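# Move masking tape from cupboard to desk, close cupboard

## Task

Remove the roll of masking tape from inside the cupboard and set it down on the desk, then close both cupboard doors completely. Any cupboard door swung open or shut violently counts as a failure, as does the robot toppling or finishing at a lean. Nothing may rely on the robot to stay in place at the end: release everything and back away once finished.

## Robot and tools

Robot: a Hello Robot Stretch 3 with a single arm. It has a two-wheeled base (0.33 m long, 0.34 m wide) that can only drive straight or spin in place, a lift that moves the arm up and down a mast, and a telescoping arm that reaches out to the robot's right side. To move the gripper forward or back you drive the base. Spinning in place pivots about the point midway between the wheels, 0.05 m behind the front edge; with the arm pulled in and the wrist folded the swept circle has radius 0.28 m, and an unfolded level wrist reaches beyond it.

Frames: the base frame has its origin on the floor between the drive wheels, x forward, y left, z up. hand_pose is reported in this frame, at the point where closed fingertips meet. The odometry frame is the base frame as it was at the start. Heading is positive to the left, range -3.142 to 3.142.

execute_actions takes "actions", a list run in order. Each action may have "robot" (a command, a queue list of up to 8 commands and {"pause_s": s} waits of at most 15 s, or {"stop": true}), "steps" (1 to 450 control steps at 30 per second, default 1) and "until" (ends the action early once every listed condition holds). {"steps": n} alone just waits; an empty list returns the current state and images. If any part of a call is invalid or out of range, none of it runs.

A command object may contain:
- "base": exactly one of {"translate_m": d}, a straight drive of d metres relative to where the base is when this command begins (forward positive, |d| at most 1), or {"rotate_rad": d}, a turn in place of d radians relative to the current heading (left/counter-clockwise positive, |d| at most 3.2). These are offsets, not positions.
- "joints": a dictionary of absolute targets by name; unnamed joints keep their current target. lift_m 0 to 1.1 (arm height); arm_m 0 to 0.52 (extension); wrist_yaw_rad -1.345 to 4.42 (0 along the arm, positive swings toward the front, 3.0 folds over the base); wrist_pitch_rad -1.57 to 0.451 (0 level, negative tips fingers down); wrist_roll_rad -2.911 to 2.911 (0 fingers side by side); gripper_m -0.089 to 0.179 (larger is wider; actual fingertip gap is 0.007 less when nearly shut, 0.025 less when wide, zero below 0.007); head_pan_rad -3.953 to 1.73 (0 forward, positive left, -1.57 looks along the arm); head_tilt_rad -1.53 to 0.419 (negative looks down).
- "contact_limits": {"arm_m": effort %} (1 to 100) at which the arm halts; lower is gentler, too low halts immediately; it lasts until the next arm command.
Base and joint motions start together and continue across later actions. A new command overrides at once and discards the rest of any older queue. Queue items run in sequence, each waiting until the prior one ended done (off_target also passes for base and gripper).

Useful until forms: {"robot": {"status": "ended"}} waits for all motion and the queue to finish; field comparisons like {"lift_m": [">", 0.3]} or {"base_status": ["!=", "moving"]}; {"any": {"status": "ended"}} fires when any motion finishes. Don't wait for an exact "=" on readings.

zoom_image: "camera" (head_camera, nav_camera or wrist_camera) and "region" [x0, y0, x1, y1] in pixels of that camera's latest image, top-left origin, at most 504 by 504. head_camera and nav_camera move with the head; wrist_camera rides on the gripper.

finished_scene: "scene" number; ends the scene irreversibly and reports success. Wait until everything is still first, since leftover motion is braked afterwards.

Results: base_status and joint_status per part give moving, done, off_target (stuck short of goal, may still push), contact_stop (lift or arm pressed firmly and went slack until commanded again), time_out, stopped, not_commanded, torque_fault (a wrist servo shut off for 10 s after overload; limp, commands refused). The bracket after base_status shows distance covered versus goal. joint_goals, measured_speeds, motor_effort (percent, peak in brackets, noisy), refusals/queue/queue_left, and lines starting refused:, dropped:, replaced:. robot.on_its_own appears when the robot altered a goal itself, when a joint is slack or off, when a resting motor shows unusual effort (likely pushing or loaded), or when base_tilt has shifted 3 degrees or more. lidar_m: 12 distances in 30-degree sectors, first straight ahead, counting counter-clockwise, at 0.17 m height. wrist_depth_mm and head_depth_mm: 7x7 median depth grids.

Speed: the base is fast (0.30 m/s, 1.9 rad/s) only when stowed: lift_m under 0.30, arm_m under 0.03, wrist_yaw_rad above 2.54; otherwise 0.10 m/s and 0.63 rad/s.

Gripping: command gripper_m smaller than the object's width to hold it; to let go, open to at least 0.02 beyond where the pads made contact. Readings and done do not prove a grasp; check the cameras. Over-squeezing weakens the grip.

Avoid: folding or unfolding the wrist unless lift_m is 0.32 to 0.95, pitch -0.4 and roll near 0 (once folded, lift can drop to 0.25); with yaw below -0.4 keep pitch at -0.5 or lower. Pushing against something rigid with the gripper above about 0.45 m, pushing again after a contact_stop, or driving while the gripper is holding or hooked on something fixed can tip the robot. If it snags or leans, reverse the last move in small steps, free the gripper, and lower lift_m to about 0.2 if needed. Swing cupboard doors slowly, don't drop the tape, and finish with the gripper open and clear. Loose objects may occasionally get nudged.

Each tool is called after ">>>" by a JSON object that holds its "op" and its "data", one argument or row to a line.

## Session

>>> {"op": "execute_actions", "data": {
  "actions": []
}}

Scene clock: 0.00 s.
robot.base_odometry: x=+0.000 y=+0.000 heading=+0.000 (m, m, rad; robot's odometry frame)
robot.turned_by_wheels: +0.000 (rad since the last result)
robot.turned_by_imu: +0.000 (rad since the last result)
robot.base_tilt: forward=+0.8 right=+0.0 (deg)
robot.lidar_m: 1.38 1.90 2.76 2.87 2.01 1.95 2.51 2.06 1.52 1.83 1.37 1.31
robot.head_depth_mm: 1267 1266 1268 1271 1274 1279 1278 / 1340 1341 1345 1352 1351 1353 1357 / 1423 1428 1429 1440 1432 1440 1444 / 1514 1502 1510 1521 1529 1547 1541 / 1640 1621 1635 1642 1647 1653 1662 / 1747 1752 1735 1773 1759 1780 1794 / 1855 1897 1904 1906 1923 1930 1904
robot.base_status: not_commanded
robot.joint_positions: lift_m=+0.499 arm_m=-0.003 wrist_yaw_rad=+3.012 wrist_pitch_rad=-0.376 wrist_roll_rad=-0.002 gripper_m=+0.037 head_pan_rad=+0.007 head_tilt_rad=-0.018
robot.joint_goals: lift_m=+0.499 arm_m=-0.003 wrist_yaw_rad=+3.012 wrist_pitch_rad=-0.376 wrist_roll_rad=-0.002 gripper_m=+0.037 head_pan_rad=+0.007 head_tilt_rad=-0.018
robot.joint_status: lift_m=not_commanded arm_m=not_commanded wrist_yaw_rad=not_commanded wrist_pitch_rad=not_commanded wrist_roll_rad=not_commanded gripper_m=not_commanded head_pan_rad=not_commanded head_tilt_rad=not_commanded
robot.measured_speeds: translate_m=+0.000 rotate_rad=+0.000 lift_m=+0.000 arm_m=+0.000 wrist_yaw_rad=+0.000 wrist_pitch_rad=+0.000 wrist_roll_rad=+0.000 head_pan_rad=+0.000 head_tilt_rad=+0.000
robot: refusals=0 queue=idle queue_left=0
robot.motor_effort: left_wheel=+0 right_wheel=+0 lift_m=+21 arm_m=+0 wrist_yaw_rad=+1 wrist_pitch_rad=+4 wrist_roll_rad=+0 gripper_m=+0 head_pan_rad=+0 head_tilt_rad=+1 (%)
robot.hand_pose: x=+0.0083 y=+0.0851 z=+0.5215 quat_wxyz=(+0.177, +0.701, +0.088, +0.685) (m; robot's base frame)
robot.wrist_depth_mm: - - - - - - - / - - - - - - - / - - - - - - - / - - - - - - - / - 981 - 959 - 932 912 / 864 843 - 795 - 784 768 / 704 700 - 692 672 668 664
pictures: head_camera (sideways: a quarter turn clockwise sets it upright), nav_camera (sideways: a quarter turn counterclockwise sets it upright), wrist_camera
Images, in order (width x height): head_camera 896x504, nav_camera 672x504, wrist_camera 644x364.

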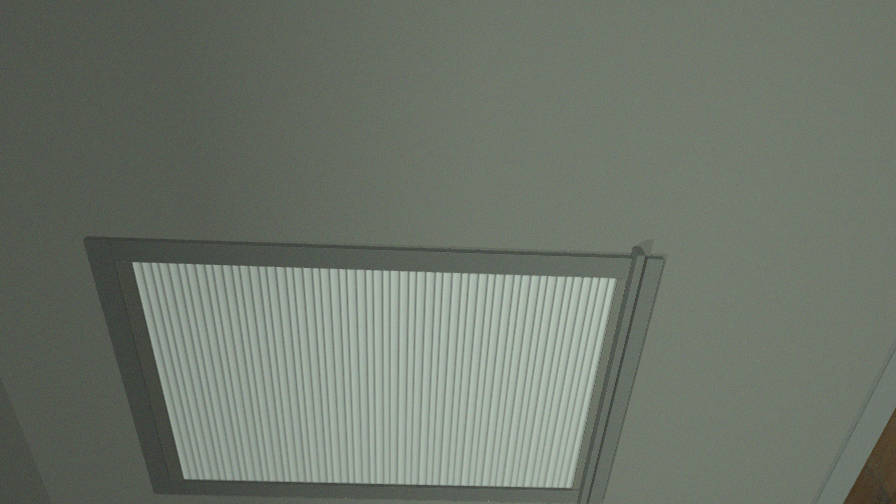

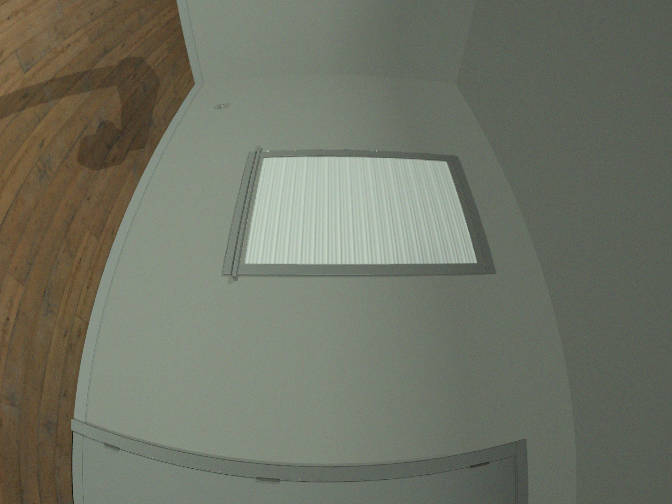

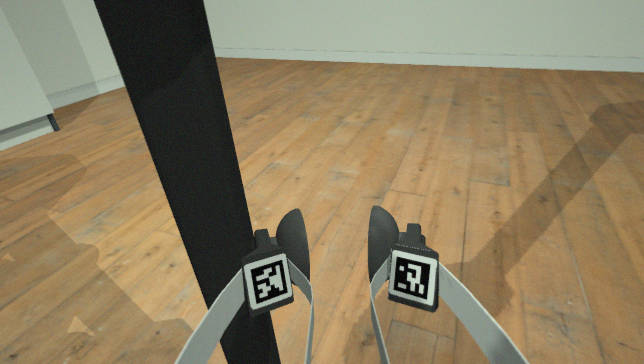

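>>> {"op": "execute_actions", "data": {
  "actions": [
    {"robot":{"joints":{"head_pan_rad":1.7,"head_tilt_rad":-0.4}},"steps":450,"until":{"robot":{"status":"ended"}}}
  ]
}}

>>> {"op": "execute_actions", "data": {
  "actions": [
    {"robot":{"joints":{"head_pan_rad":-3.6,"head_tilt_rad":-0.4}},"steps":450,"until":{"robot":{"head_pan_rad":["<",-1.9]}}}
  ]
}}

>>> {"op": "execute_actions", "data": {
  "actions": [
    {"steps":450,"until":{"robot":{"status":"ended"}}}
  ]
}}

Scene clock: 7.07 s.
robot.base_odometry: x=+0.000 y=+0.000 heading=+0.000 (m, m, rad; robot's odometry frame)
robot.turned_by_wheels: +0.000 (rad since the last result)
robot.turned_by_imu: +0.001 (rad since the last result)
robot.base_tilt: forward=+0.8 right=-0.1 (deg)
robot.lidar_m: 1.39 1.90 2.76 2.88 2.02 1.95 2.50 2.06 1.52 1.84 1.37 1.31
robot.head_depth_mm: 2455 2632 2782 2977 2320 1715 1399 / 2638 2823 3018 3117 2303 1730 1389 / 2911 3050 3261 3343 2287 1730 1391 / 3090 3322 3564 3292 2285 1726 1378 / 3119 3269 3543 3352 2253 1698 1394 / 2767 2984 3153 3185 2249 1703 1372 / 2552 2712 2888 - - - -
robot.base_status: not_commanded
robot.joint_positions: lift_m=+0.499 arm_m=-0.003 wrist_yaw_rad=+3.012 wrist_pitch_rad=-0.376 wrist_roll_rad=-0.002 gripper_m=+0.037 head_pan_rad=+1.693 head_tilt_rad=-0.395
robot.joint_goals: lift_m=+0.499 arm_m=-0.003 wrist_yaw_rad=+3.012 wrist_pitch_rad=-0.376 wrist_roll_rad=-0.002 gripper_m=+0.037 head_pan_rad=+1.700 head_tilt_rad=-0.400
robot.joint_status: lift_m=not_commanded arm_m=not_commanded wrist_yaw_rad=not_commanded wrist_pitch_rad=not_commanded wrist_roll_rad=not_commanded gripper_m=not_commanded head_pan_rad=done head_tilt_rad=done
robot.measured_speeds: translate_m=+0.000 rotate_rad=+0.000 lift_m=+0.000 arm_m=+0.000 wrist_yaw_rad=+0.000 wrist_pitch_rad=+0.000 wrist_roll_rad=+0.000 head_pan_rad=+0.000 head_tilt_rad=+0.000
robot: refusals=0 queue=done queue_left=0
robot.motor_effort: left_wheel=+0(1) right_wheel=-1(1) lift_m=+22(22) arm_m=+0(0) wrist_yaw_rad=+0(0) wrist_pitch_rad=+4(4) wrist_roll_rad=+0(0) gripper_m=+1(0) head_pan_rad=+4(49) head_tilt_rad=-1(18) (%)
robot.hand_pose: x=+0.0083 y=+0.0851 z=+0.5215 quat_wxyz=(+0.177, +0.701, +0.088, +0.685) (m; robot's base frame)
robot.wrist_depth_mm: - - - - - - - / - - - - - - - / - - - - - - - / - - - - - - - / - - - 970 985 946 929 / 848 838 - 788 - 764 759 / 722 702 - 687 674 660 662
pictures: head_camera (sideways: a quarter turn clockwise sets it upright), nav_camera (sideways: a quarter turn counterclockwise sets it upright), wrist_camera
camera_calibration (this result's frames):
head_camera: T_world_to_cam=[[0.0761821, -0.403141, -0.911961, 1.20773], [-0.990302, -0.137163, -0.0220923, 0.035246], [-0.116181, 0.9048, -0.409681, 0.495524], [0, 0, 0, 1]] pos_world=[0.000467497, 0.0433678, 1.30518]
nav_camera: T_world_to_cam=[[-0.0439513, 0.37743, 0.924995, -1.15902], [0.986489, 0.162666, -0.0195001, 0.0704041], [-0.157825, 0.91164, -0.379479, 0.451688], [0, 0, 0, 1]] pos_world=[-0.0491056, 0.0142201, 1.24487]
wrist_camera: T_world_to_cam=[[0.990726, -0.126406, -0.0498304, 0.0383034], [-0.106753, -0.497283, -0.860995, 0.531027], [0.0840553, 0.85833, -0.506166, 0.357272], [0, 0, 0, 1]] pos_world=[-0.0112899, -0.0377447, 0.639959]
Images, in order (width x height): head_camera 896x504, nav_camera 672x504, wrist_camera 644x364.

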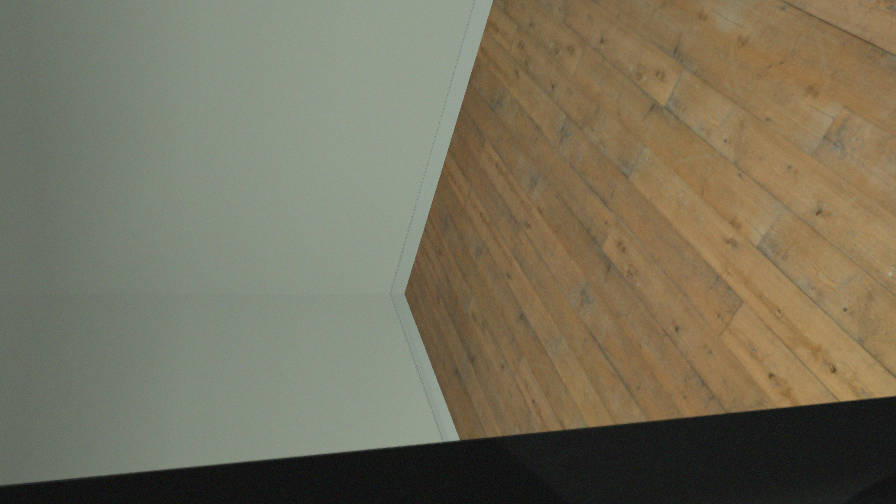

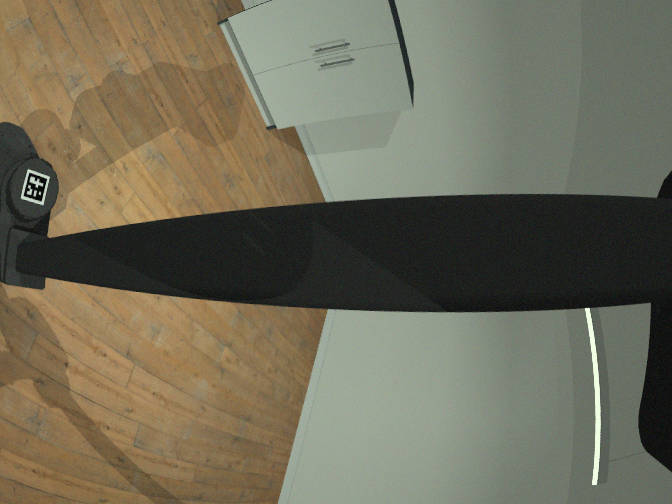

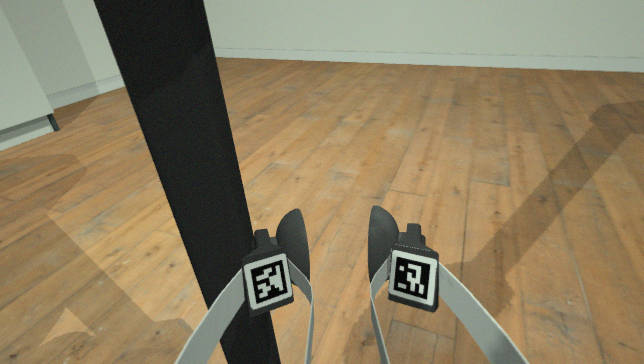

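Scene clock: 8.97 s.
robot.base_odometry: x=+0.000 y=+0.000 heading=+0.000 (m, m, rad; robot's odometry frame)
robot.turned_by_wheels: +0.000 (rad since the last result)
robot.turned_by_imu: +0.000 (rad since the last result)
robot.base_tilt: forward=+0.8 right=-0.1 (deg)
robot.lidar_m: 1.39 1.90 2.77 2.87 2.02 1.95 2.50 2.06 1.53 1.83 1.37 1.31
robot.head_depth_mm: 1655 1761 1899 1501 2177 1744 1402 / 1675 1789 1946 1494 2187 1684 1392 / 1688 1841 1974 1587 2260 1716 1391 / 1698 1869 1978 1566 2262 1726 1386 / 1740 1904 2039 1562 2251 1709 1383 / 1780 1928 2072 1675 2235 1699 1387 / 1812 1970 2100 1652 2096 1707 1366
robot.base_status: not_commanded
robot.joint_positions: lift_m=+0.499 arm_m=-0.003 wrist_yaw_rad=+3.012 wrist_pitch_rad=-0.376 wrist_roll_rad=-0.002 gripper_m=+0.037 head_pan_rad=-1.945 head_tilt_rad=-0.395
robot.joint_goals: lift_m=+0.499 arm_m=-0.003 wrist_yaw_rad=+3.012 wrist_pitch_rad=-0.376 wrist_roll_rad=-0.002 gripper_m=+0.037 head_pan_rad=-3.600 head_tilt_rad=-0.400
robot.joint_status: lift_m=not_commanded arm_m=not_commanded wrist_yaw_rad=not_commanded wrist_pitch_rad=not_commanded wrist_roll_rad=not_commanded gripper_m=not_commanded head_pan_rad=moving head_tilt_rad=moving
robot.measured_speeds: translate_m=+0.000 rotate_rad=+0.000 lift_m=+0.000 arm_m=+0.000 wrist_yaw_rad=+0.000 wrist_pitch_rad=+0.000 wrist_roll_rad=+0.000 head_pan_rad=-2.110 head_tilt_rad=+0.000
robot: refusals=0 queue=running queue_left=0
robot.motor_effort: left_wheel=+0(1) right_wheel=+0(0) lift_m=+22(22) arm_m=+0(0) wrist_yaw_rad=+0(0) wrist_pitch_rad=+4(4) wrist_roll_rad=+0(0) gripper_m=+0(1) head_pan_rad=-48(49) head_tilt_rad=+0(3) (%)
robot.hand_pose: x=+0.0083 y=+0.0851 z=+0.5215 quat_wxyz=(+0.177, +0.701, +0.088, +0.685) (m; robot's base frame)
robot.wrist_depth_mm: - - - - - - - / - - - - - - - / - - - - - - - / - - - - - - - / - 995 - 970 980 931 909 / 857 830 - 805 - 775 763 / 723 706 - 683 675 669 658
pictures: head_camera (sideways: a quarter turn clockwise sets it upright), nav_camera (sideways: a quarter turn counterclockwise sets it upright), wrist_camera
camera_calibration (this result's frames):
head_camera: T_world_to_cam=[[0.125069, 0.390927, -0.911885, 1.20733], [0.936109, -0.351016, -0.0220894, 0.023491], [-0.328721, -0.850861, -0.409851, 0.497042], [0, 0, 0, 1]] pos_world=[-0.00960125, -0.0408168, 1.30518]
nav_camera: T_world_to_cam=[[-0.141166, -0.352971, 0.924924, -1.15834], [-0.944898, 0.326782, -0.0195078, 0.0821956], [-0.295362, -0.876713, -0.379652, 0.452752], [0, 0, 0, 1]] pos_world=[0.0478746, -0.0387855, 1.24486]
wrist_camera: T_world_to_cam=[[0.990726, -0.126406, -0.0498304, 0.0383034], [-0.106753, -0.497283, -0.860995, 0.531027], [0.0840553, 0.85833, -0.506166, 0.357272], [0, 0, 0, 1]] pos_world=[-0.0112899, -0.0377447, 0.639959]
Images, in order (width x height): head_camera 896x504, nav_camera 672x504, wrist_camera 644x364.

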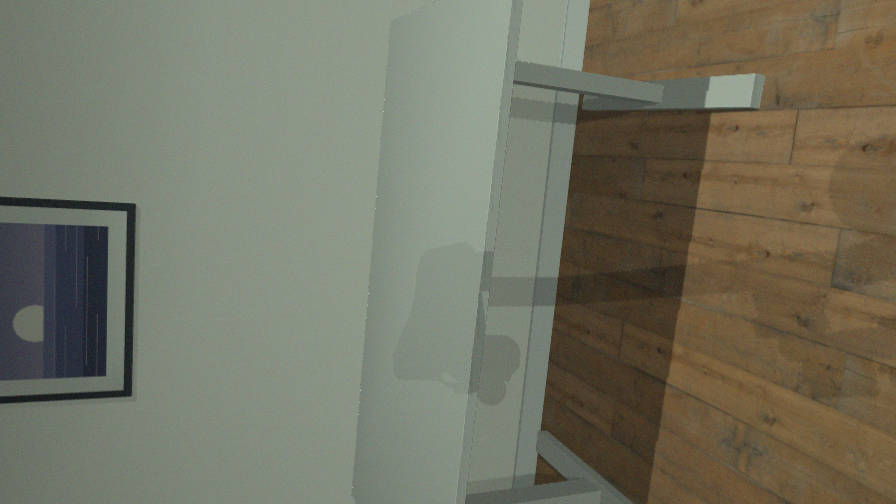

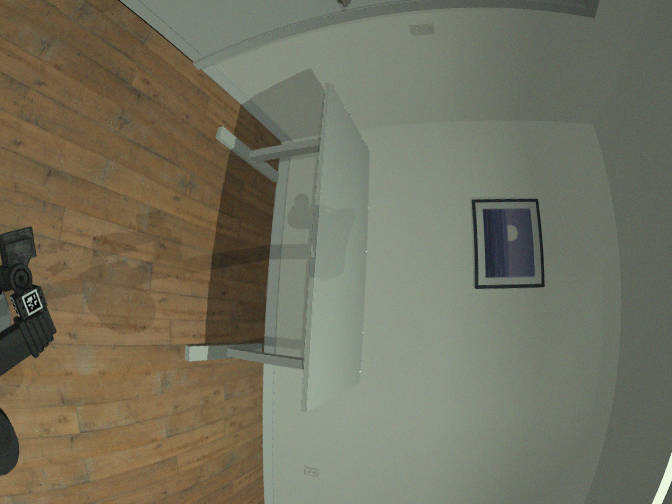

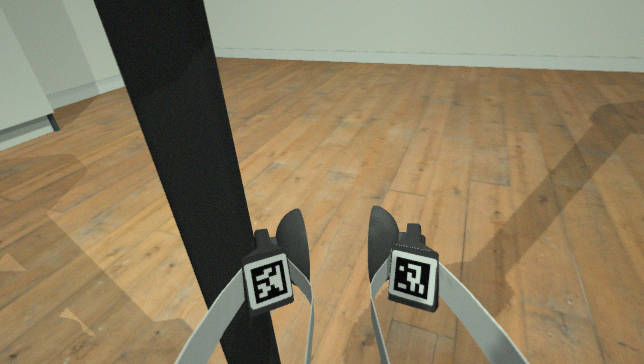

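Scene clock: 10.23 s.
robot.base_odometry: x=+0.000 y=+0.000 heading=+0.000 (m, m, rad; robot's odometry frame)
robot.turned_by_wheels: +0.000 (rad since the last result)
robot.turned_by_imu: +0.000 (rad since the last result)
robot.base_tilt: forward=+0.8 right=+0.0 (deg)
robot.lidar_m: 1.39 1.90 2.76 2.86 2.02 1.95 2.51 2.07 1.52 1.84 1.37 1.31
robot.head_depth_mm: 2054 2218 1904 2067 2201 1740 1401 / 2062 2224 1912 2095 2194 1745 1393 / 2094 2218 1967 2146 2212 1736 1391 / 2115 2280 2459 2659 2267 1708 1376 / 2129 2269 2453 2684 2254 1709 1379 / 2130 2306 2494 2708 2259 1694 1369 / 2156 2347 2509 2725 2231 1698 1369
robot.base_status: not_commanded
robot.joint_positions: lift_m=+0.499 arm_m=-0.003 wrist_yaw_rad=+3.012 wrist_pitch_rad=-0.376 wrist_roll_rad=-0.002 gripper_m=+0.037 head_pan_rad=-3.593 head_tilt_rad=-0.395
robot.joint_goals: lift_m=+0.499 arm_m=-0.003 wrist_yaw_rad=+3.012 wrist_pitch_rad=-0.376 wrist_roll_rad=-0.002 gripper_m=+0.037 head_pan_rad=-3.600 head_tilt_rad=-0.400
robot.joint_status: lift_m=not_commanded arm_m=not_commanded wrist_yaw_rad=not_commanded wrist_pitch_rad=not_commanded wrist_roll_rad=not_commanded gripper_m=not_commanded head_pan_rad=done head_tilt_rad=done
robot.measured_speeds: translate_m=+0.000 rotate_rad=+0.000 lift_m=+0.000 arm_m=+0.000 wrist_yaw_rad=+0.000 wrist_pitch_rad=+0.000 wrist_roll_rad=+0.000 head_pan_rad=+0.000 head_tilt_rad=+0.000
robot: refusals=0 queue=done queue_left=0
robot.motor_effort: left_wheel=+1(0) right_wheel=-1(0) lift_m=+22(22) arm_m=+0(0) wrist_yaw_rad=+0(0) wrist_pitch_rad=+4(4) wrist_roll_rad=+0(0) gripper_m=+1(1) head_pan_rad=-4(49) head_tilt_rad=-2(1) (%)
robot.hand_pose: x=+0.0083 y=+0.0851 z=+0.5215 quat_wxyz=(+0.177, +0.701, +0.088, +0.685) (m; robot's base frame)
robot.wrist_depth_mm: - - - - - - - / - - - - - - - / - - - - - - - / - - - - - - - / - 990 - 946 1000 949 896 / 841 835 - 808 - 781 782 / 733 703 - 677 676 667 649
pictures: head_camera (sideways: a quarter turn clockwise sets it upright), nav_camera (sideways: a quarter turn counterclockwise sets it upright), wrist_camera
camera_calibration (this result's frames):
head_camera: T_world_to_cam=[[0.380202, -0.154686, -0.911877, 1.20576], [-0.421763, -0.906437, -0.0220891, 0.0317737], [-0.823142, 0.392994, -0.40987, 0.500083], [0, 0, 0, 1]] pos_world=[-0.0333927, 0.0187849, 1.30517]
nav_camera: T_world_to_cam=[[-0.341124, 0.167825, 0.924916, -1.15711], [0.398275, 0.917059, -0.0195087, 0.0740033], [-0.851476, 0.361716, -0.379671, 0.456169], [0, 0, 0, 1]] pos_world=[-0.0357735, -0.038678, 1.24486]
wrist_camera: T_world_to_cam=[[0.990726, -0.126406, -0.0498304, 0.0383034], [-0.106753, -0.497283, -0.860995, 0.531027], [0.0840553, 0.85833, -0.506166, 0.357272], [0, 0, 0, 1]] pos_world=[-0.0112899, -0.0377447, 0.639959]
Images, in order (width x height): head_camera 896x504, nav_camera 672x504, wrist_camera 644x364.

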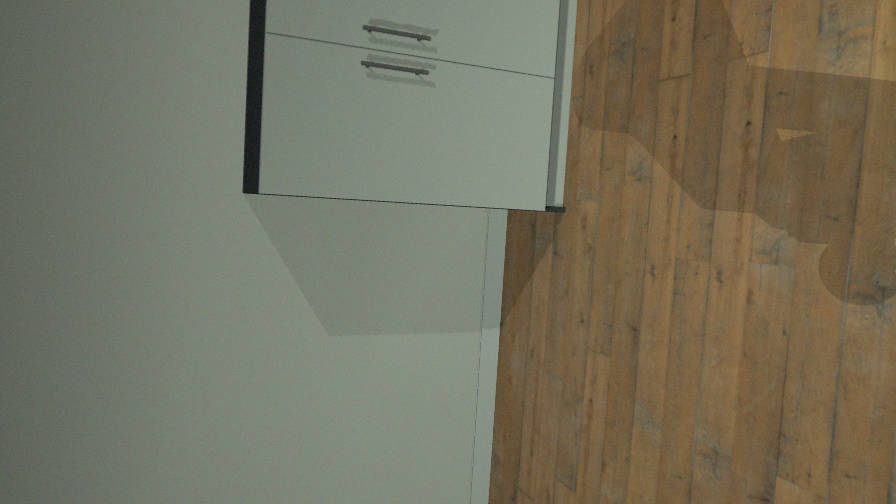

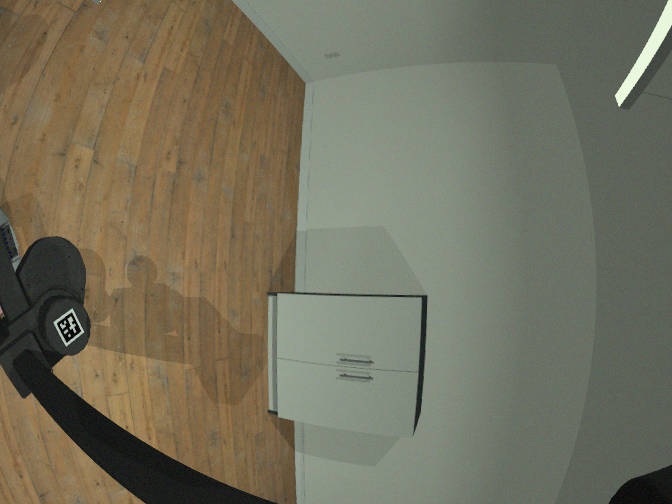

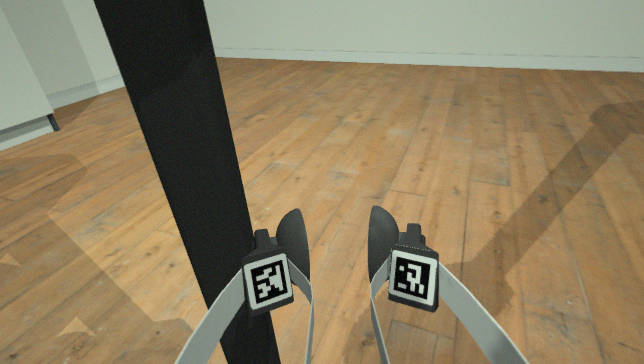

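>>> {"op": "execute_actions", "data": {
  "actions": [
    {"robot":[{"joints":{"lift_m":0.28,"head_pan_rad":-1.57,"head_tilt_rad":-0.6},"base":{"rotate_rad":-0.876}},{"base":{"translate_m":-1.0}},{"base":{"translate_m":-0.17}},{"base":{"rotate_rad":-1.254}},{"joints":{"lift_m":0.7}},{"joints":{"wrist_yaw_rad":0.0,"wrist_pitch_rad":-0.4,"gripper_m":0.1}}],"steps":450,"until":{"robot":{"status":"ended"}}},
    {"steps":450,"until":{"robot":{"status":"ended"}}}
  ]
}}

Scene clock: 65.93 s.
robot.base_odometry: x=-0.749 y=+0.899 heading=-2.130 (m, m, rad; robot's odometry frame)
robot.turned_by_wheels: -2.130 (rad since the last result)
robot.turned_by_imu: -2.137 (rad since the last result)
robot.base_tilt: forward=+0.9 right=+0.0 (deg)
robot.lidar_m: 2.39 2.08 2.53 2.44 2.51 2.47 2.36 1.92 0.89 0.85 0.88 1.83
robot.head_depth_mm: 1110 961 875 999 1164 1357 1235 / 1105 944 878 994 1161 1344 1235 / 1112 939 872 996 1158 1354 1236 / 1108 931 872 990 1158 1343 1284 / 1106 918 871 989 1162 1349 1227 / 1103 914 873 988 1158 1335 1219 / 1109 909 872 991 1176 1401 1215
robot.base_status: done (rotate_rad -1.2539 of -1.2540)
robot.joint_positions: lift_m=+0.700 arm_m=-0.003 wrist_yaw_rad=+0.002 wrist_pitch_rad=-0.413 wrist_roll_rad=-0.002 gripper_m=+0.100 head_pan_rad=-1.577 head_tilt_rad=-0.593
robot.joint_goals: lift_m=+0.700 arm_m=-0.003 wrist_yaw_rad=+0.000 wrist_pitch_rad=-0.400 wrist_roll_rad=-0.002 gripper_m=+0.100 head_pan_rad=-1.570 head_tilt_rad=-0.600
robot.joint_status: lift_m=done arm_m=not_commanded wrist_yaw_rad=done wrist_pitch_rad=done wrist_roll_rad=not_commanded gripper_m=done head_pan_rad=done head_tilt_rad=done
robot.measured_speeds: translate_m=+0.000 rotate_rad=+0.000 lift_m=+0.000 arm_m=+0.000 wrist_yaw_rad=+0.000 wrist_pitch_rad=+0.000 wrist_roll_rad=+0.000 head_pan_rad=+0.000 head_tilt_rad=+0.000
robot: refusals=0 queue=done queue_left=0
robot.motor_effort: left_wheel=+3(16) right_wheel=-2(8) lift_m=+27(27) arm_m=+0(0) wrist_yaw_rad=-3(0) wrist_pitch_rad=+4(5) wrist_roll_rad=+0(0) gripper_m=+0(80) head_pan_rad=+4(51) head_tilt_rad=-2(12) (%)
robot.hand_pose: x=-0.0210 y=-0.3675 z=+0.7136 quat_wxyz=(+0.693, +0.146, -0.691, -0.144) (m; robot's base frame)
robot.wrist_depth_mm: 979 560 557 566 560 566 573 / - 601 601 614 612 610 - / - 681 667 664 673 674 - / - 779 752 736 723 743 - / - - 805 826 837 847 - / - - 980 981 994 - 991 / 941 913 880 876 867 856 857
pictures: head_camera (sideways: a quarter turn clockwise sets it upright), nav_camera (sideways: a quarter turn counterclockwise sets it upright), wrist_camera
camera_calibration (this result's frames):
head_camera: T_world_to_cam=[[-0.0230968, 0.581093, -0.81351, 1.07993], [0.999733, 0.0137294, -0.018577, 0.0185249], [0.000374057, -0.813722, -0.581255, 0.718055], [0, 0, 0, 1]] pos_world=[0.00615449, -0.0434994, 1.29625]
nav_camera: T_world_to_cam=[[-0.00560872, -0.554621, 0.832084, -1.03807], [-0.999153, -0.0308179, -0.0272763, 0.0926343], [0.0407711, -0.831532, -0.553978, 0.677535], [0, 0, 0, 1]] pos_world=[0.0591098, -0.00948895, 1.24163]
wrist_camera: T_world_to_cam=[[-0.99875, -0.00307108, -0.0498862, 0.0233532], [0.040407, 0.537837, -0.84208, 0.838247], [0.0294168, -0.843043, -0.537041, 0.241117], [0, 0, 0, 1]] pos_world=[-0.0176399, -0.247496, 0.836526]
Images, in order (width x height): head_camera 896x504, nav_camera 672x504, wrist_camera 644x364.

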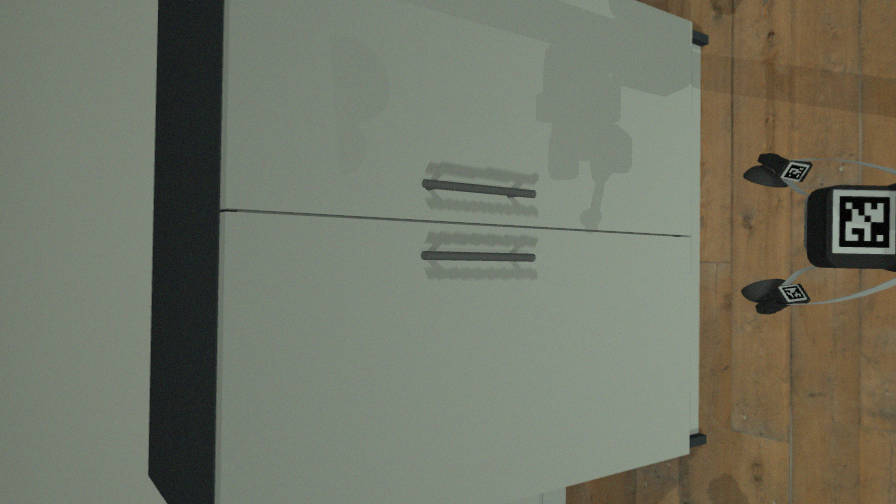

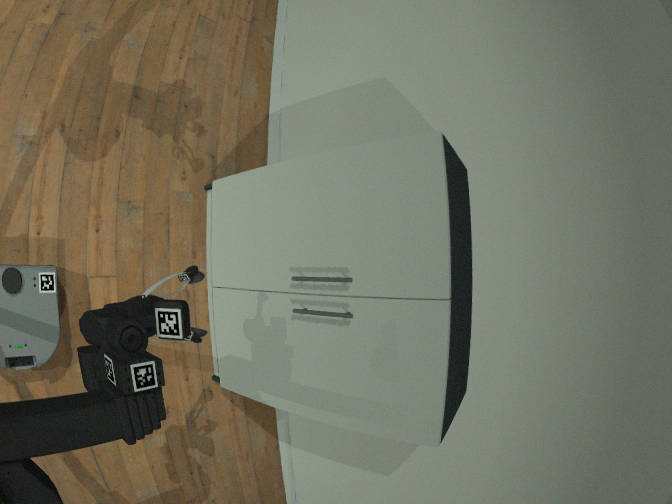

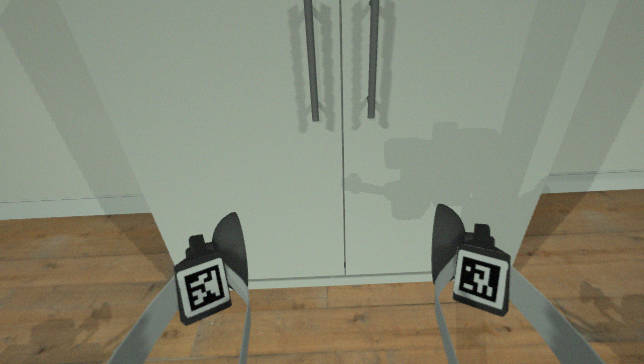

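>>> {"op": "execute_actions", "data": {
  "actions": [
    {"robot":{"joints":{"lift_m":0.56,"wrist_pitch_rad":0.0,"arm_m":0.33,"gripper_m":0.06,"head_tilt_rad":-0.7},"base":{"translate_m":0.03}},"steps":450,"until":{"robot":{"status":"ended"}}}
  ]
}}

Scene clock: 76.70 s.
robot.base_odometry: x=-0.765 y=+0.873 heading=-2.130 (m, m, rad; robot's odometry frame)
robot.turned_by_wheels: +0.000 (rad since the last result)
robot.turned_by_imu: +0.001 (rad since the last result)
robot.base_tilt: forward=+0.8 right=+0.0 (deg)
robot.lidar_m: 2.36 2.07 2.53 2.43 2.51 2.50 2.39 1.92 0.89 0.85 0.88 1.82
robot.head_depth_mm: 1072 812 918 1080 1299 1371 1180 / 1073 804 921 1077 1296 1405 - / 1072 799 921 1073 - 1370 1174 / 1064 800 918 1046 1337 1362 1180 / 1067 799 921 1075 1291 1358 1169 / 1073 796 911 1078 1294 1363 1169 / 1067 796 918 1103 1558 1360 1172
robot.base_status: done (translate_m +0.0300 of +0.0300)
robot.joint_positions: lift_m=+0.560 arm_m=+0.330 wrist_yaw_rad=+0.001 wrist_pitch_rad=-0.022 wrist_roll_rad=-0.002 gripper_m=+0.060 head_pan_rad=-1.577 head_tilt_rad=-0.691
robot.joint_goals: lift_m=+0.560 arm_m=+0.330 wrist_yaw_rad=+0.000 wrist_pitch_rad=+0.000 wrist_roll_rad=-0.002 gripper_m=+0.060 head_pan_rad=-1.570 head_tilt_rad=-0.700
robot.joint_status: lift_m=done arm_m=done wrist_yaw_rad=done wrist_pitch_rad=done wrist_roll_rad=not_commanded gripper_m=done head_pan_rad=done head_tilt_rad=done
robot.measured_speeds: translate_m=+0.000 rotate_rad=+0.000 lift_m=+0.000 arm_m=+0.000 wrist_yaw_rad=+0.000 wrist_pitch_rad=+0.000 wrist_roll_rad=+0.000 head_pan_rad=+0.000 head_tilt_rad=+0.000
robot: refusals=0 queue=done queue_left=0
robot.motor_effort: left_wheel=+4(10) right_wheel=-1(3) lift_m=+17(30) arm_m=+4(7) wrist_yaw_rad=+0(3) wrist_pitch_rad=+6(6) wrist_roll_rad=+0(0) gripper_m=+1(80) head_pan_rad=+4(4) head_tilt_rad=-3(11) (%)
robot.hand_pose: x=-0.0212 y=-0.7302 z=+0.6693 quat_wxyz=(+0.708, +0.008, -0.706, -0.008) (m; robot's base frame)
robot.wrist_depth_mm: 263 261 260 261 262 259 260 / 271 268 270 266 268 268 271 / 280 278 277 276 276 277 278 / 288 287 287 287 286 282 284 / 297 299 294 296 293 296 296 / 310 309 307 304 308 305 302 / 320 318 319 319 315 316 317
pictures: head_camera (sideways: a quarter turn clockwise sets it upright), nav_camera (sideways: a quarter turn counterclockwise sets it upright), wrist_camera
camera_calibration (this result's frames):
head_camera: T_world_to_cam=[[-0.0226378, 0.658079, -0.752608, 1.00055], [0.999743, 0.0154579, -0.0165551, 0.0158903], [0.000739187, -0.75279, -0.65826, 0.818226], [0, 0, 0, 1]] pos_world=[0.00615915, -0.0427307, 1.29189]
nav_camera: T_world_to_cam=[[-0.00607943, -0.633556, 0.773673, -0.96192], [-0.999136, -0.0279667, -0.0307529, 0.0971566], [0.0411208, -0.773191, -0.632838, 0.780124], [0, 0, 0, 1]] pos_world=[0.0591454, -0.00352809, 1.24089]
wrist_camera: T_world_to_cam=[[-0.998731, -0.0208997, -0.045832, 0.00408338], [0.0414387, 0.176417, -0.983443, 0.826791], [0.0286392, -0.984094, -0.175327, -0.433556], [0, 0, 0, 1]] pos_world=[-0.0177662, -0.572435, 0.737275]
Images, in order (width x height): head_camera 896x504, nav_camera 672x504, wrist_camera 644x364.

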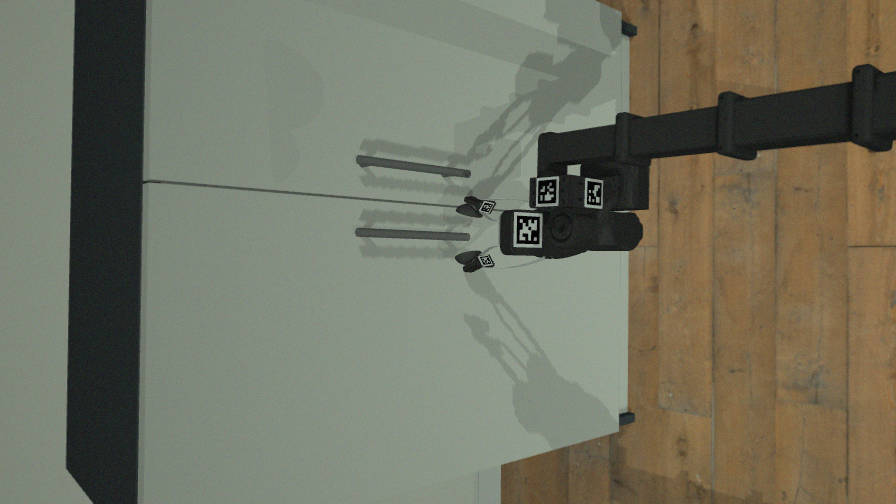

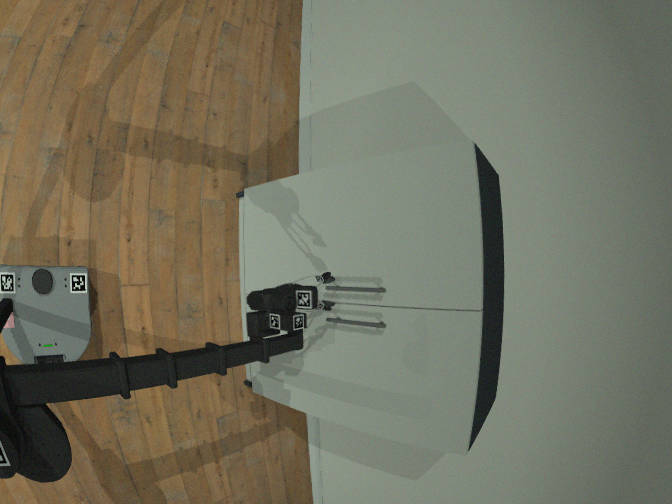

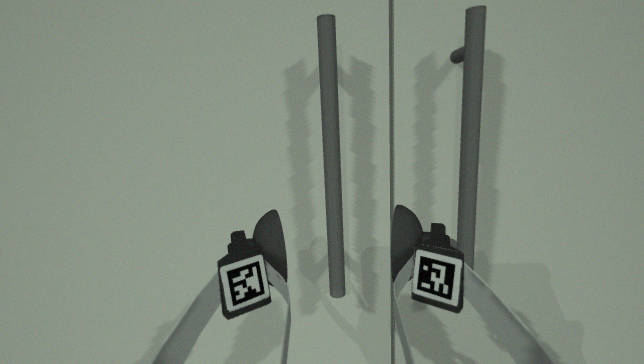

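>>> {"op": "execute_actions", "data": {
  "actions": [
    {"robot":{"joints":{"arm_m":0.415},"contact_limits":{"arm_m":15}},"steps":450,"until":{"robot":{"status":"ended"}}}
  ]
}}

Scene clock: 86.03 s.
robot.base_odometry: x=-0.765 y=+0.873 heading=-2.130 (m, m, rad; robot's odometry frame)
robot.turned_by_wheels: +0.000 (rad since the last result)
robot.turned_by_imu: +0.001 (rad since the last result)
robot.base_tilt: forward=+0.8 right=+0.0 (deg)
robot.lidar_m: 2.36 2.06 2.52 2.43 2.52 2.49 2.39 1.92 0.89 0.85 0.88 1.83
robot.head_depth_mm: 1069 810 919 1076 1300 1361 1181 / 1067 805 914 1074 1296 1388 - / 1068 798 916 1049 1381 1373 1180 / 1066 802 915 1039 1339 1357 1175 / 1065 796 915 1073 1301 1357 1172 / 1062 795 911 1071 1297 1352 1165 / 1066 798 910 1093 1571 1352 1167
robot.base_status: done (translate_m +0.0300 of +0.0300)
robot.joint_positions: lift_m=+0.560 arm_m=+0.415 wrist_yaw_rad=+0.001 wrist_pitch_rad=-0.022 wrist_roll_rad=-0.002 gripper_m=+0.060 head_pan_rad=-1.577 head_tilt_rad=-0.691
robot.joint_goals: lift_m=+0.560 arm_m=+0.415 wrist_yaw_rad=+0.000 wrist_pitch_rad=+0.000 wrist_roll_rad=-0.002 gripper_m=+0.060 head_pan_rad=-1.570 head_tilt_rad=-0.700
robot.joint_status: lift_m=done arm_m=done wrist_yaw_rad=done wrist_pitch_rad=done wrist_roll_rad=not_commanded gripper_m=done head_pan_rad=done head_tilt_rad=done
robot.measured_speeds: translate_m=+0.000 rotate_rad=+0.000 lift_m=+0.000 arm_m=+0.000 wrist_yaw_rad=+0.000 wrist_pitch_rad=+0.000 wrist_roll_rad=+0.000 head_pan_rad=+0.000 head_tilt_rad=+0.000
robot: refusals=0 queue=done queue_left=0
robot.motor_effort: left_wheel=+3(3) right_wheel=-2(2) lift_m=+16(17) arm_m=+4(5) wrist_yaw_rad=-1(1) wrist_pitch_rad=+6(6) wrist_roll_rad=+1(0) gripper_m=+1(0) head_pan_rad=+4(4) head_tilt_rad=-3(2) (%)
robot.contact_limits: arm_m 15 (drawing in: default 21, maximum 34; extending or still: default 28, maximum 46)
robot.hand_pose: x=-0.0212 y=-0.8152 z=+0.6693 quat_wxyz=(+0.708, +0.008, -0.706, -0.008) (m; robot's base frame)
robot.wrist_depth_mm: 182 182 181 180 181 180 180 / 188 187 186 186 187 184 185 / 193 194 193 191 192 191 192 / 200 200 200 198 199 198 198 / 207 207 204 204 204 203 205 / 214 215 213 211 214 209 213 / 222 222 222 221 223 220 220
pictures: head_camera (sideways: a quarter turn clockwise sets it upright), nav_camera (sideways: a quarter turn counterclockwise sets it upright), wrist_camera
camera_calibration (this result's frames):
head_camera: T_world_to_cam=[[-0.0226379, 0.658082, -0.752606, 1.00054], [0.999743, 0.0154581, -0.016555, 0.0158902], [0.000739291, -0.752788, -0.658263, 0.81823], [0, 0, 0, 1]] pos_world=[0.00615915, -0.0427307, 1.29189]
nav_camera: T_world_to_cam=[[-0.00607937, -0.633559, 0.773671, -0.961917], [-0.999136, -0.0279667, -0.030753, 0.0971567], [0.0411209, -0.773189, -0.632841, 0.780127], [0, 0, 0, 1]] pos_world=[0.0591454, -0.00352787, 1.24089]
wrist_camera: T_world_to_cam=[[-0.998731, -0.0208971, -0.0458318, 0.0023082], [0.041439, 0.176415, -0.983443, 0.841787], [0.0286365, -0.984094, -0.175326, -0.51721], [0, 0, 0, 1]] pos_world=[-0.0177665, -0.657439, 0.737275]
Images, in order (width x height): head_camera 896x504, nav_camera 672x504, wrist_camera 644x364.

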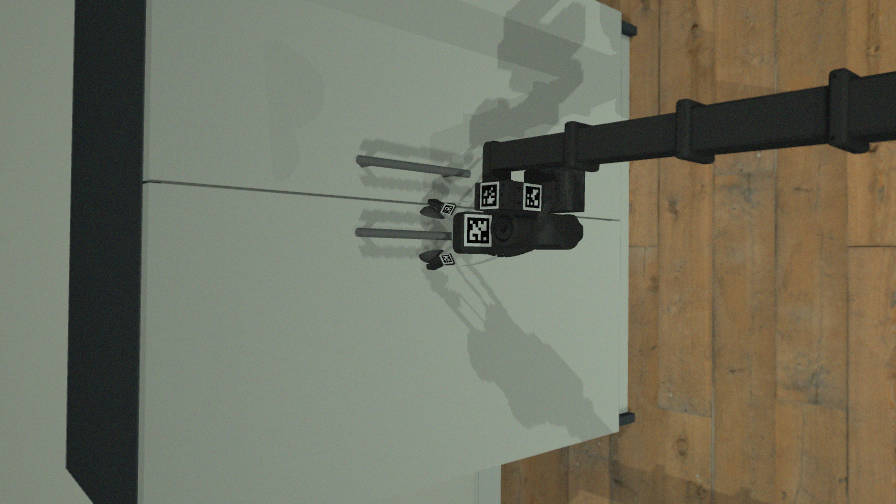

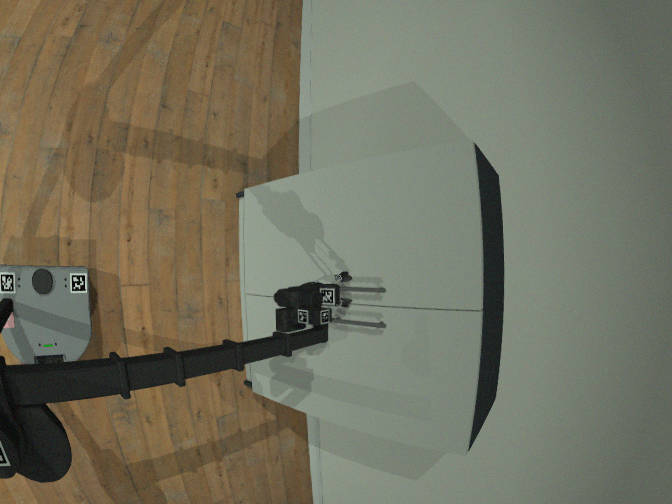

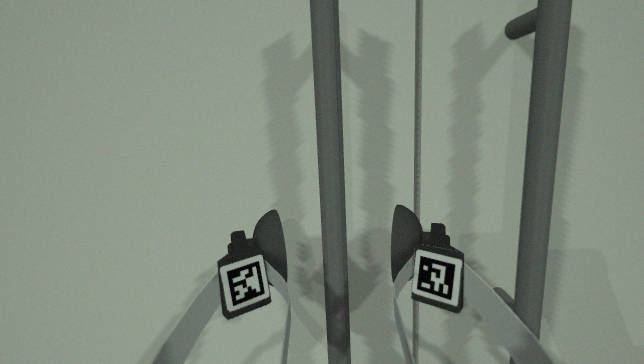

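>>> {"op": "execute_actions", "data": {
  "actions": [
    {"robot":[{"joints":{"arm_m":0.425},"contact_limits":{"arm_m":15}},{"joints":{"gripper_m":-0.03}}],"steps":450,"until":{"robot":{"status":"ended"}}},
    {"robot":{"joints":{"arm_m":0.39}},"steps":450,"until":{"robot":{"status":"ended"}}}
  ]
}}

Scene clock: 96.53 s.
robot.base_odometry: x=-0.765 y=+0.873 heading=-2.130 (m, m, rad; robot's odometry frame)
robot.turned_by_wheels: +0.000 (rad since the last result)
robot.turned_by_imu: +0.001 (rad since the last result)
robot.base_tilt: forward=+0.8 right=-0.1 (deg)
robot.lidar_m: 2.36 2.07 2.53 2.43 2.51 2.50 2.39 1.92 0.89 0.85 0.88 1.83
robot.head_depth_mm: 1070 810 917 1080 1308 1368 1188 / 1068 803 917 1074 1312 1411 - / 1070 798 916 1067 - 1375 1180 / 1070 798 920 1051 1339 1364 1182 / 1068 799 915 1072 1299 1354 1177 / 1065 796 916 1073 1306 1364 1162 / 1069 797 908 1098 1584 1361 1163
robot.base_status: done (translate_m +0.0300 of +0.0300)
robot.joint_positions: lift_m=+0.560 arm_m=+0.390 wrist_yaw_rad=+0.002 wrist_pitch_rad=-0.021 wrist_roll_rad=-0.002 gripper_m=-0.029 head_pan_rad=-1.577 head_tilt_rad=-0.692
robot.joint_goals: lift_m=+0.560 arm_m=+0.390 wrist_yaw_rad=+0.000 wrist_pitch_rad=+0.000 wrist_roll_rad=-0.002 gripper_m=-0.030 head_pan_rad=-1.570 head_tilt_rad=-0.700
robot.joint_status: lift_m=done arm_m=done wrist_yaw_rad=done wrist_pitch_rad=done wrist_roll_rad=not_commanded gripper_m=done head_pan_rad=done head_tilt_rad=done
robot.measured_speeds: translate_m=+0.000 rotate_rad=+0.000 lift_m=+0.000 arm_m=+0.000 wrist_yaw_rad=+0.000 wrist_pitch_rad=+0.000 wrist_roll_rad=+0.000 head_pan_rad=+0.000 head_tilt_rad=+0.000
robot: refusals=0 queue=done queue_left=0
robot.motor_effort: left_wheel=+3(6) right_wheel=-2(5) lift_m=+16(17) arm_m=-4(6) wrist_yaw_rad=-2(3) wrist_pitch_rad=+6(6) wrist_roll_rad=+0(0) gripper_m=-14(92) head_pan_rad=+4(4) head_tilt_rad=-3(3) (%)
robot.hand_pose: x=-0.0209 y=-0.7911 z=+0.6697 quat_wxyz=(+0.708, +0.008, -0.706, -0.007) (m; robot's base frame)
robot.wrist_depth_mm: 206 204 205 203 204 201 203 / 211 211 211 210 210 209 209 / 219 219 217 215 218 215 215 / 226 225 224 224 225 221 222 / 233 231 232 229 231 228 231 / 242 241 239 - 238 237 240 / 253 247 249 247 249 246 246
pictures: head_camera (sideways: a quarter turn clockwise sets it upright), nav_camera (sideways: a quarter turn counterclockwise sets it upright), wrist_camera
camera_calibration (this result's frames):
head_camera: T_world_to_cam=[[-0.0226367, 0.658283, -0.75243, 1.00031], [0.999743, 0.0154626, -0.0165493, 0.0158827], [0.000740431, -0.752612, -0.658464, 0.818491], [0, 0, 0, 1]] pos_world=[0.00615917, -0.042728, 1.29188]
nav_camera: T_world_to_cam=[[-0.00608053, -0.633765, 0.773502, -0.961696], [-0.999136, -0.0279586, -0.030762, 0.0971685], [0.041122, -0.77302, -0.633047, 0.780396], [0, 0, 0, 1]] pos_world=[0.0591455, -0.00351158, 1.24089]
wrist_camera: T_world_to_cam=[[-0.998703, -0.0222503, -0.0458064, 0.00207245], [0.041213, 0.175219, -0.983667, 0.837025], [0.029913, -0.984278, -0.174074, -0.49433], [0, 0, 0, 1]] pos_world=[-0.0176397, -0.633175, 0.737399]
Images, in order (width x height): head_camera 896x504, nav_camera 672x504, wrist_camera 644x364.

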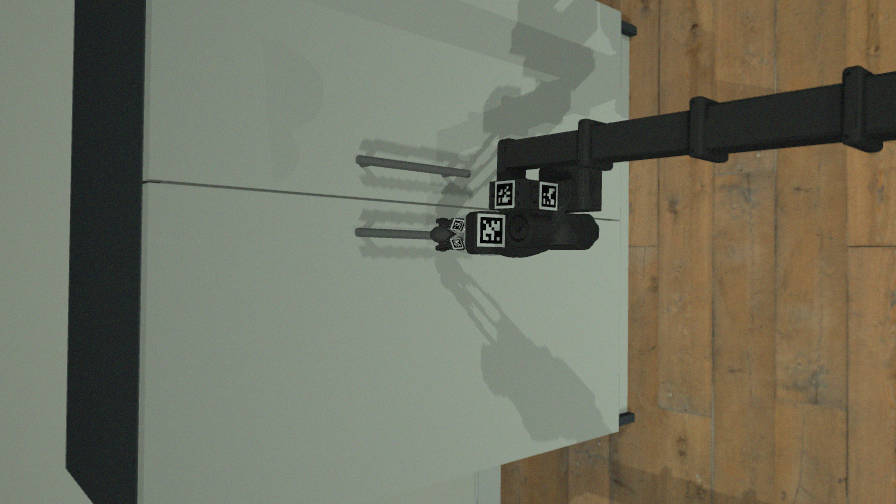

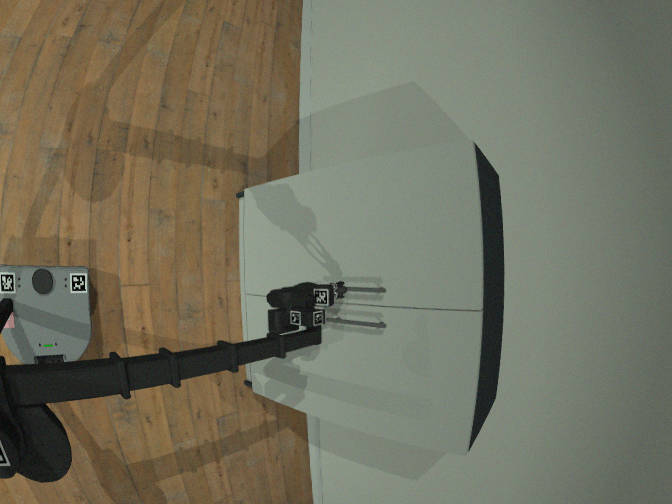

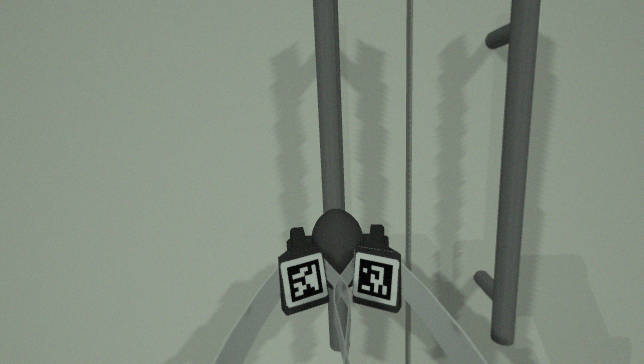

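>>> {"op": "execute_actions", "data": {
  "actions": [
    {"robot":[{"joints":{"gripper_m":0.05}},{"joints":{"arm_m":0.46},"contact_limits":{"arm_m":10}}],"steps":450,"until":{"robot":{"status":"ended"}}}
  ]
}}

Scene clock: 102.83 s.
robot.base_odometry: x=-0.765 y=+0.873 heading=-2.130 (m, m, rad; robot's odometry frame)
robot.turned_by_wheels: +0.000 (rad since the last result)
robot.turned_by_imu: +0.001 (rad since the last result)
robot.base_tilt: forward=+0.8 right=+0.0 (deg)
robot.lidar_m: 2.36 2.07 2.52 2.43 2.51 2.50 2.39 1.92 0.89 0.85 0.88 1.83
robot.head_depth_mm: 1072 810 921 1078 1298 1372 1175 / 1070 804 916 1077 1311 1390 - / 1070 801 920 1051 1396 1365 1170 / 1070 800 920 1026 1341 1350 1179 / 1070 801 921 1079 1299 1370 1166 / 1064 798 917 1074 1299 1360 1166 / 1066 800 913 1101 1571 1348 1174
robot.base_status: done (translate_m +0.0300 of +0.0300)
robot.joint_positions: lift_m=+0.560 arm_m=+0.434 wrist_yaw_rad=+0.002 wrist_pitch_rad=-0.024 wrist_roll_rad=-0.002 gripper_m=+0.050 head_pan_rad=-1.577 head_tilt_rad=-0.692
robot.joint_goals: lift_m=+0.560 arm_m=+0.434 wrist_yaw_rad=+0.000 wrist_pitch_rad=+0.000 wrist_roll_rad=-0.002 gripper_m=+0.050 head_pan_rad=-1.570 head_tilt_rad=-0.700
robot.joint_status: lift_m=done arm_m=contact_stop wrist_yaw_rad=done wrist_pitch_rad=done wrist_roll_rad=not_commanded gripper_m=done head_pan_rad=done head_tilt_rad=done
robot.measured_speeds: translate_m=+0.000 rotate_rad=+0.002 lift_m=+0.000 arm_m=-0.004 wrist_yaw_rad=+0.000 wrist_pitch_rad=+0.000 wrist_roll_rad=+0.000 head_pan_rad=+0.000 head_tilt_rad=+0.000
robot: refusals=0 queue=dropped queue_left=0
robot.on_its_own: arm_m is slack since a contact_stop, until your next command for it (your +0.460 is given up)
robot.motor_effort: left_wheel=+2(5) right_wheel=-2(3) lift_m=+17(16) arm_m=+7(13) wrist_yaw_rad=-2(2) wrist_pitch_rad=+7(8) wrist_roll_rad=+0(0) gripper_m=+0(82) head_pan_rad=+4(4) head_tilt_rad=-2(3) (%)
robot.contact_limits: arm_m 10 (drawing in: default 21, maximum 34; extending or still: default 28, maximum 46)
robot.hand_pose: x=-0.0209 y=-0.8347 z=+0.6688 quat_wxyz=(+0.708, +0.009, -0.706, -0.008) (m; robot's base frame)
robot.wrist_depth_mm: 165 165 164 162 163 162 161 / 169 170 168 167 168 168 165 / 175 174 175 173 175 173 170 / 182 182 180 179 179 178 176 / 187 186 186 183 185 184 182 / 193 194 192 191 194 190 189 / 201 200 200 198 199 197 198
pictures: head_camera (sideways: a quarter turn clockwise sets it upright), nav_camera (sideways: a quarter turn counterclockwise sets it upright), wrist_camera
camera_calibration (this result's frames):
head_camera: T_world_to_cam=[[-0.022632, 0.658894, -0.751895, 0.999615], [0.999744, 0.0154744, -0.0165318, 0.01586], [0.000742376, -0.752076, -0.659076, 0.819287], [0, 0, 0, 1]] pos_world=[0.00615915, -0.0427199, 1.29184]
nav_camera: T_world_to_cam=[[-0.00608535, -0.634394, 0.772986, -0.961024], [-0.999136, -0.0279319, -0.0307896, 0.0972044], [0.0411238, -0.772505, -0.633676, 0.781213], [0, 0, 0, 1]] pos_world=[0.0591458, -0.00346205, 1.24089]
wrist_camera: T_world_to_cam=[[-0.99871, -0.0217715, -0.0458725, 0.00142201], [0.0412635, 0.178486, -0.983077, 0.846175], [0.0295907, -0.983701, -0.177358, -0.534785], [0, 0, 0, 1]] pos_world=[-0.0176713, -0.677069, 0.737072]
Images, in order (width x height): head_camera 896x504, nav_camera 672x504, wrist_camera 644x364.

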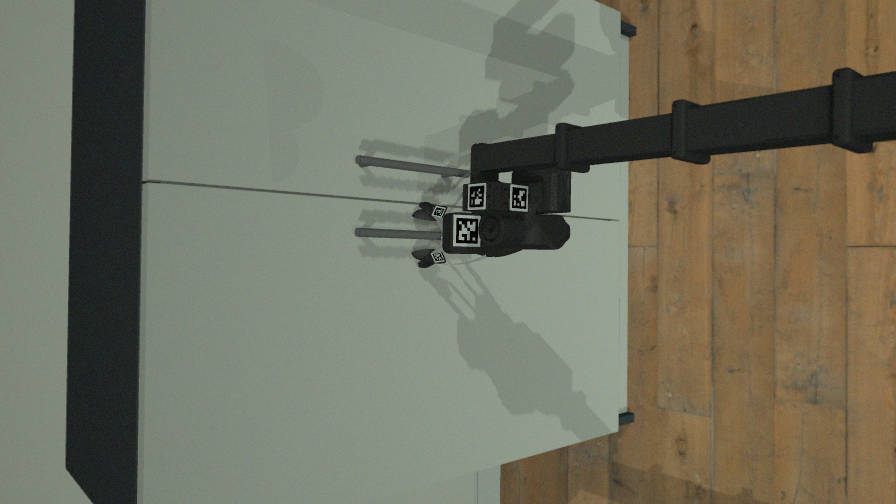

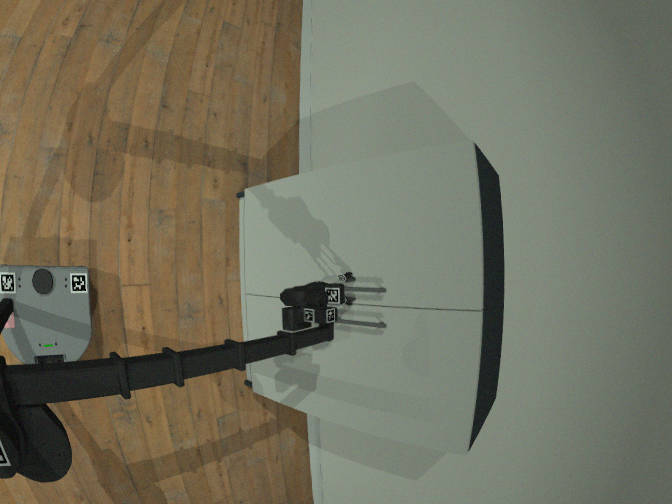

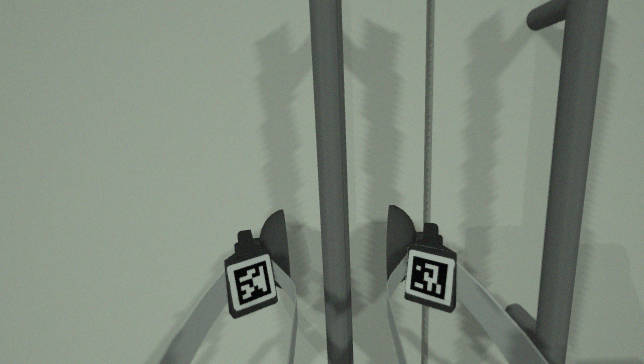

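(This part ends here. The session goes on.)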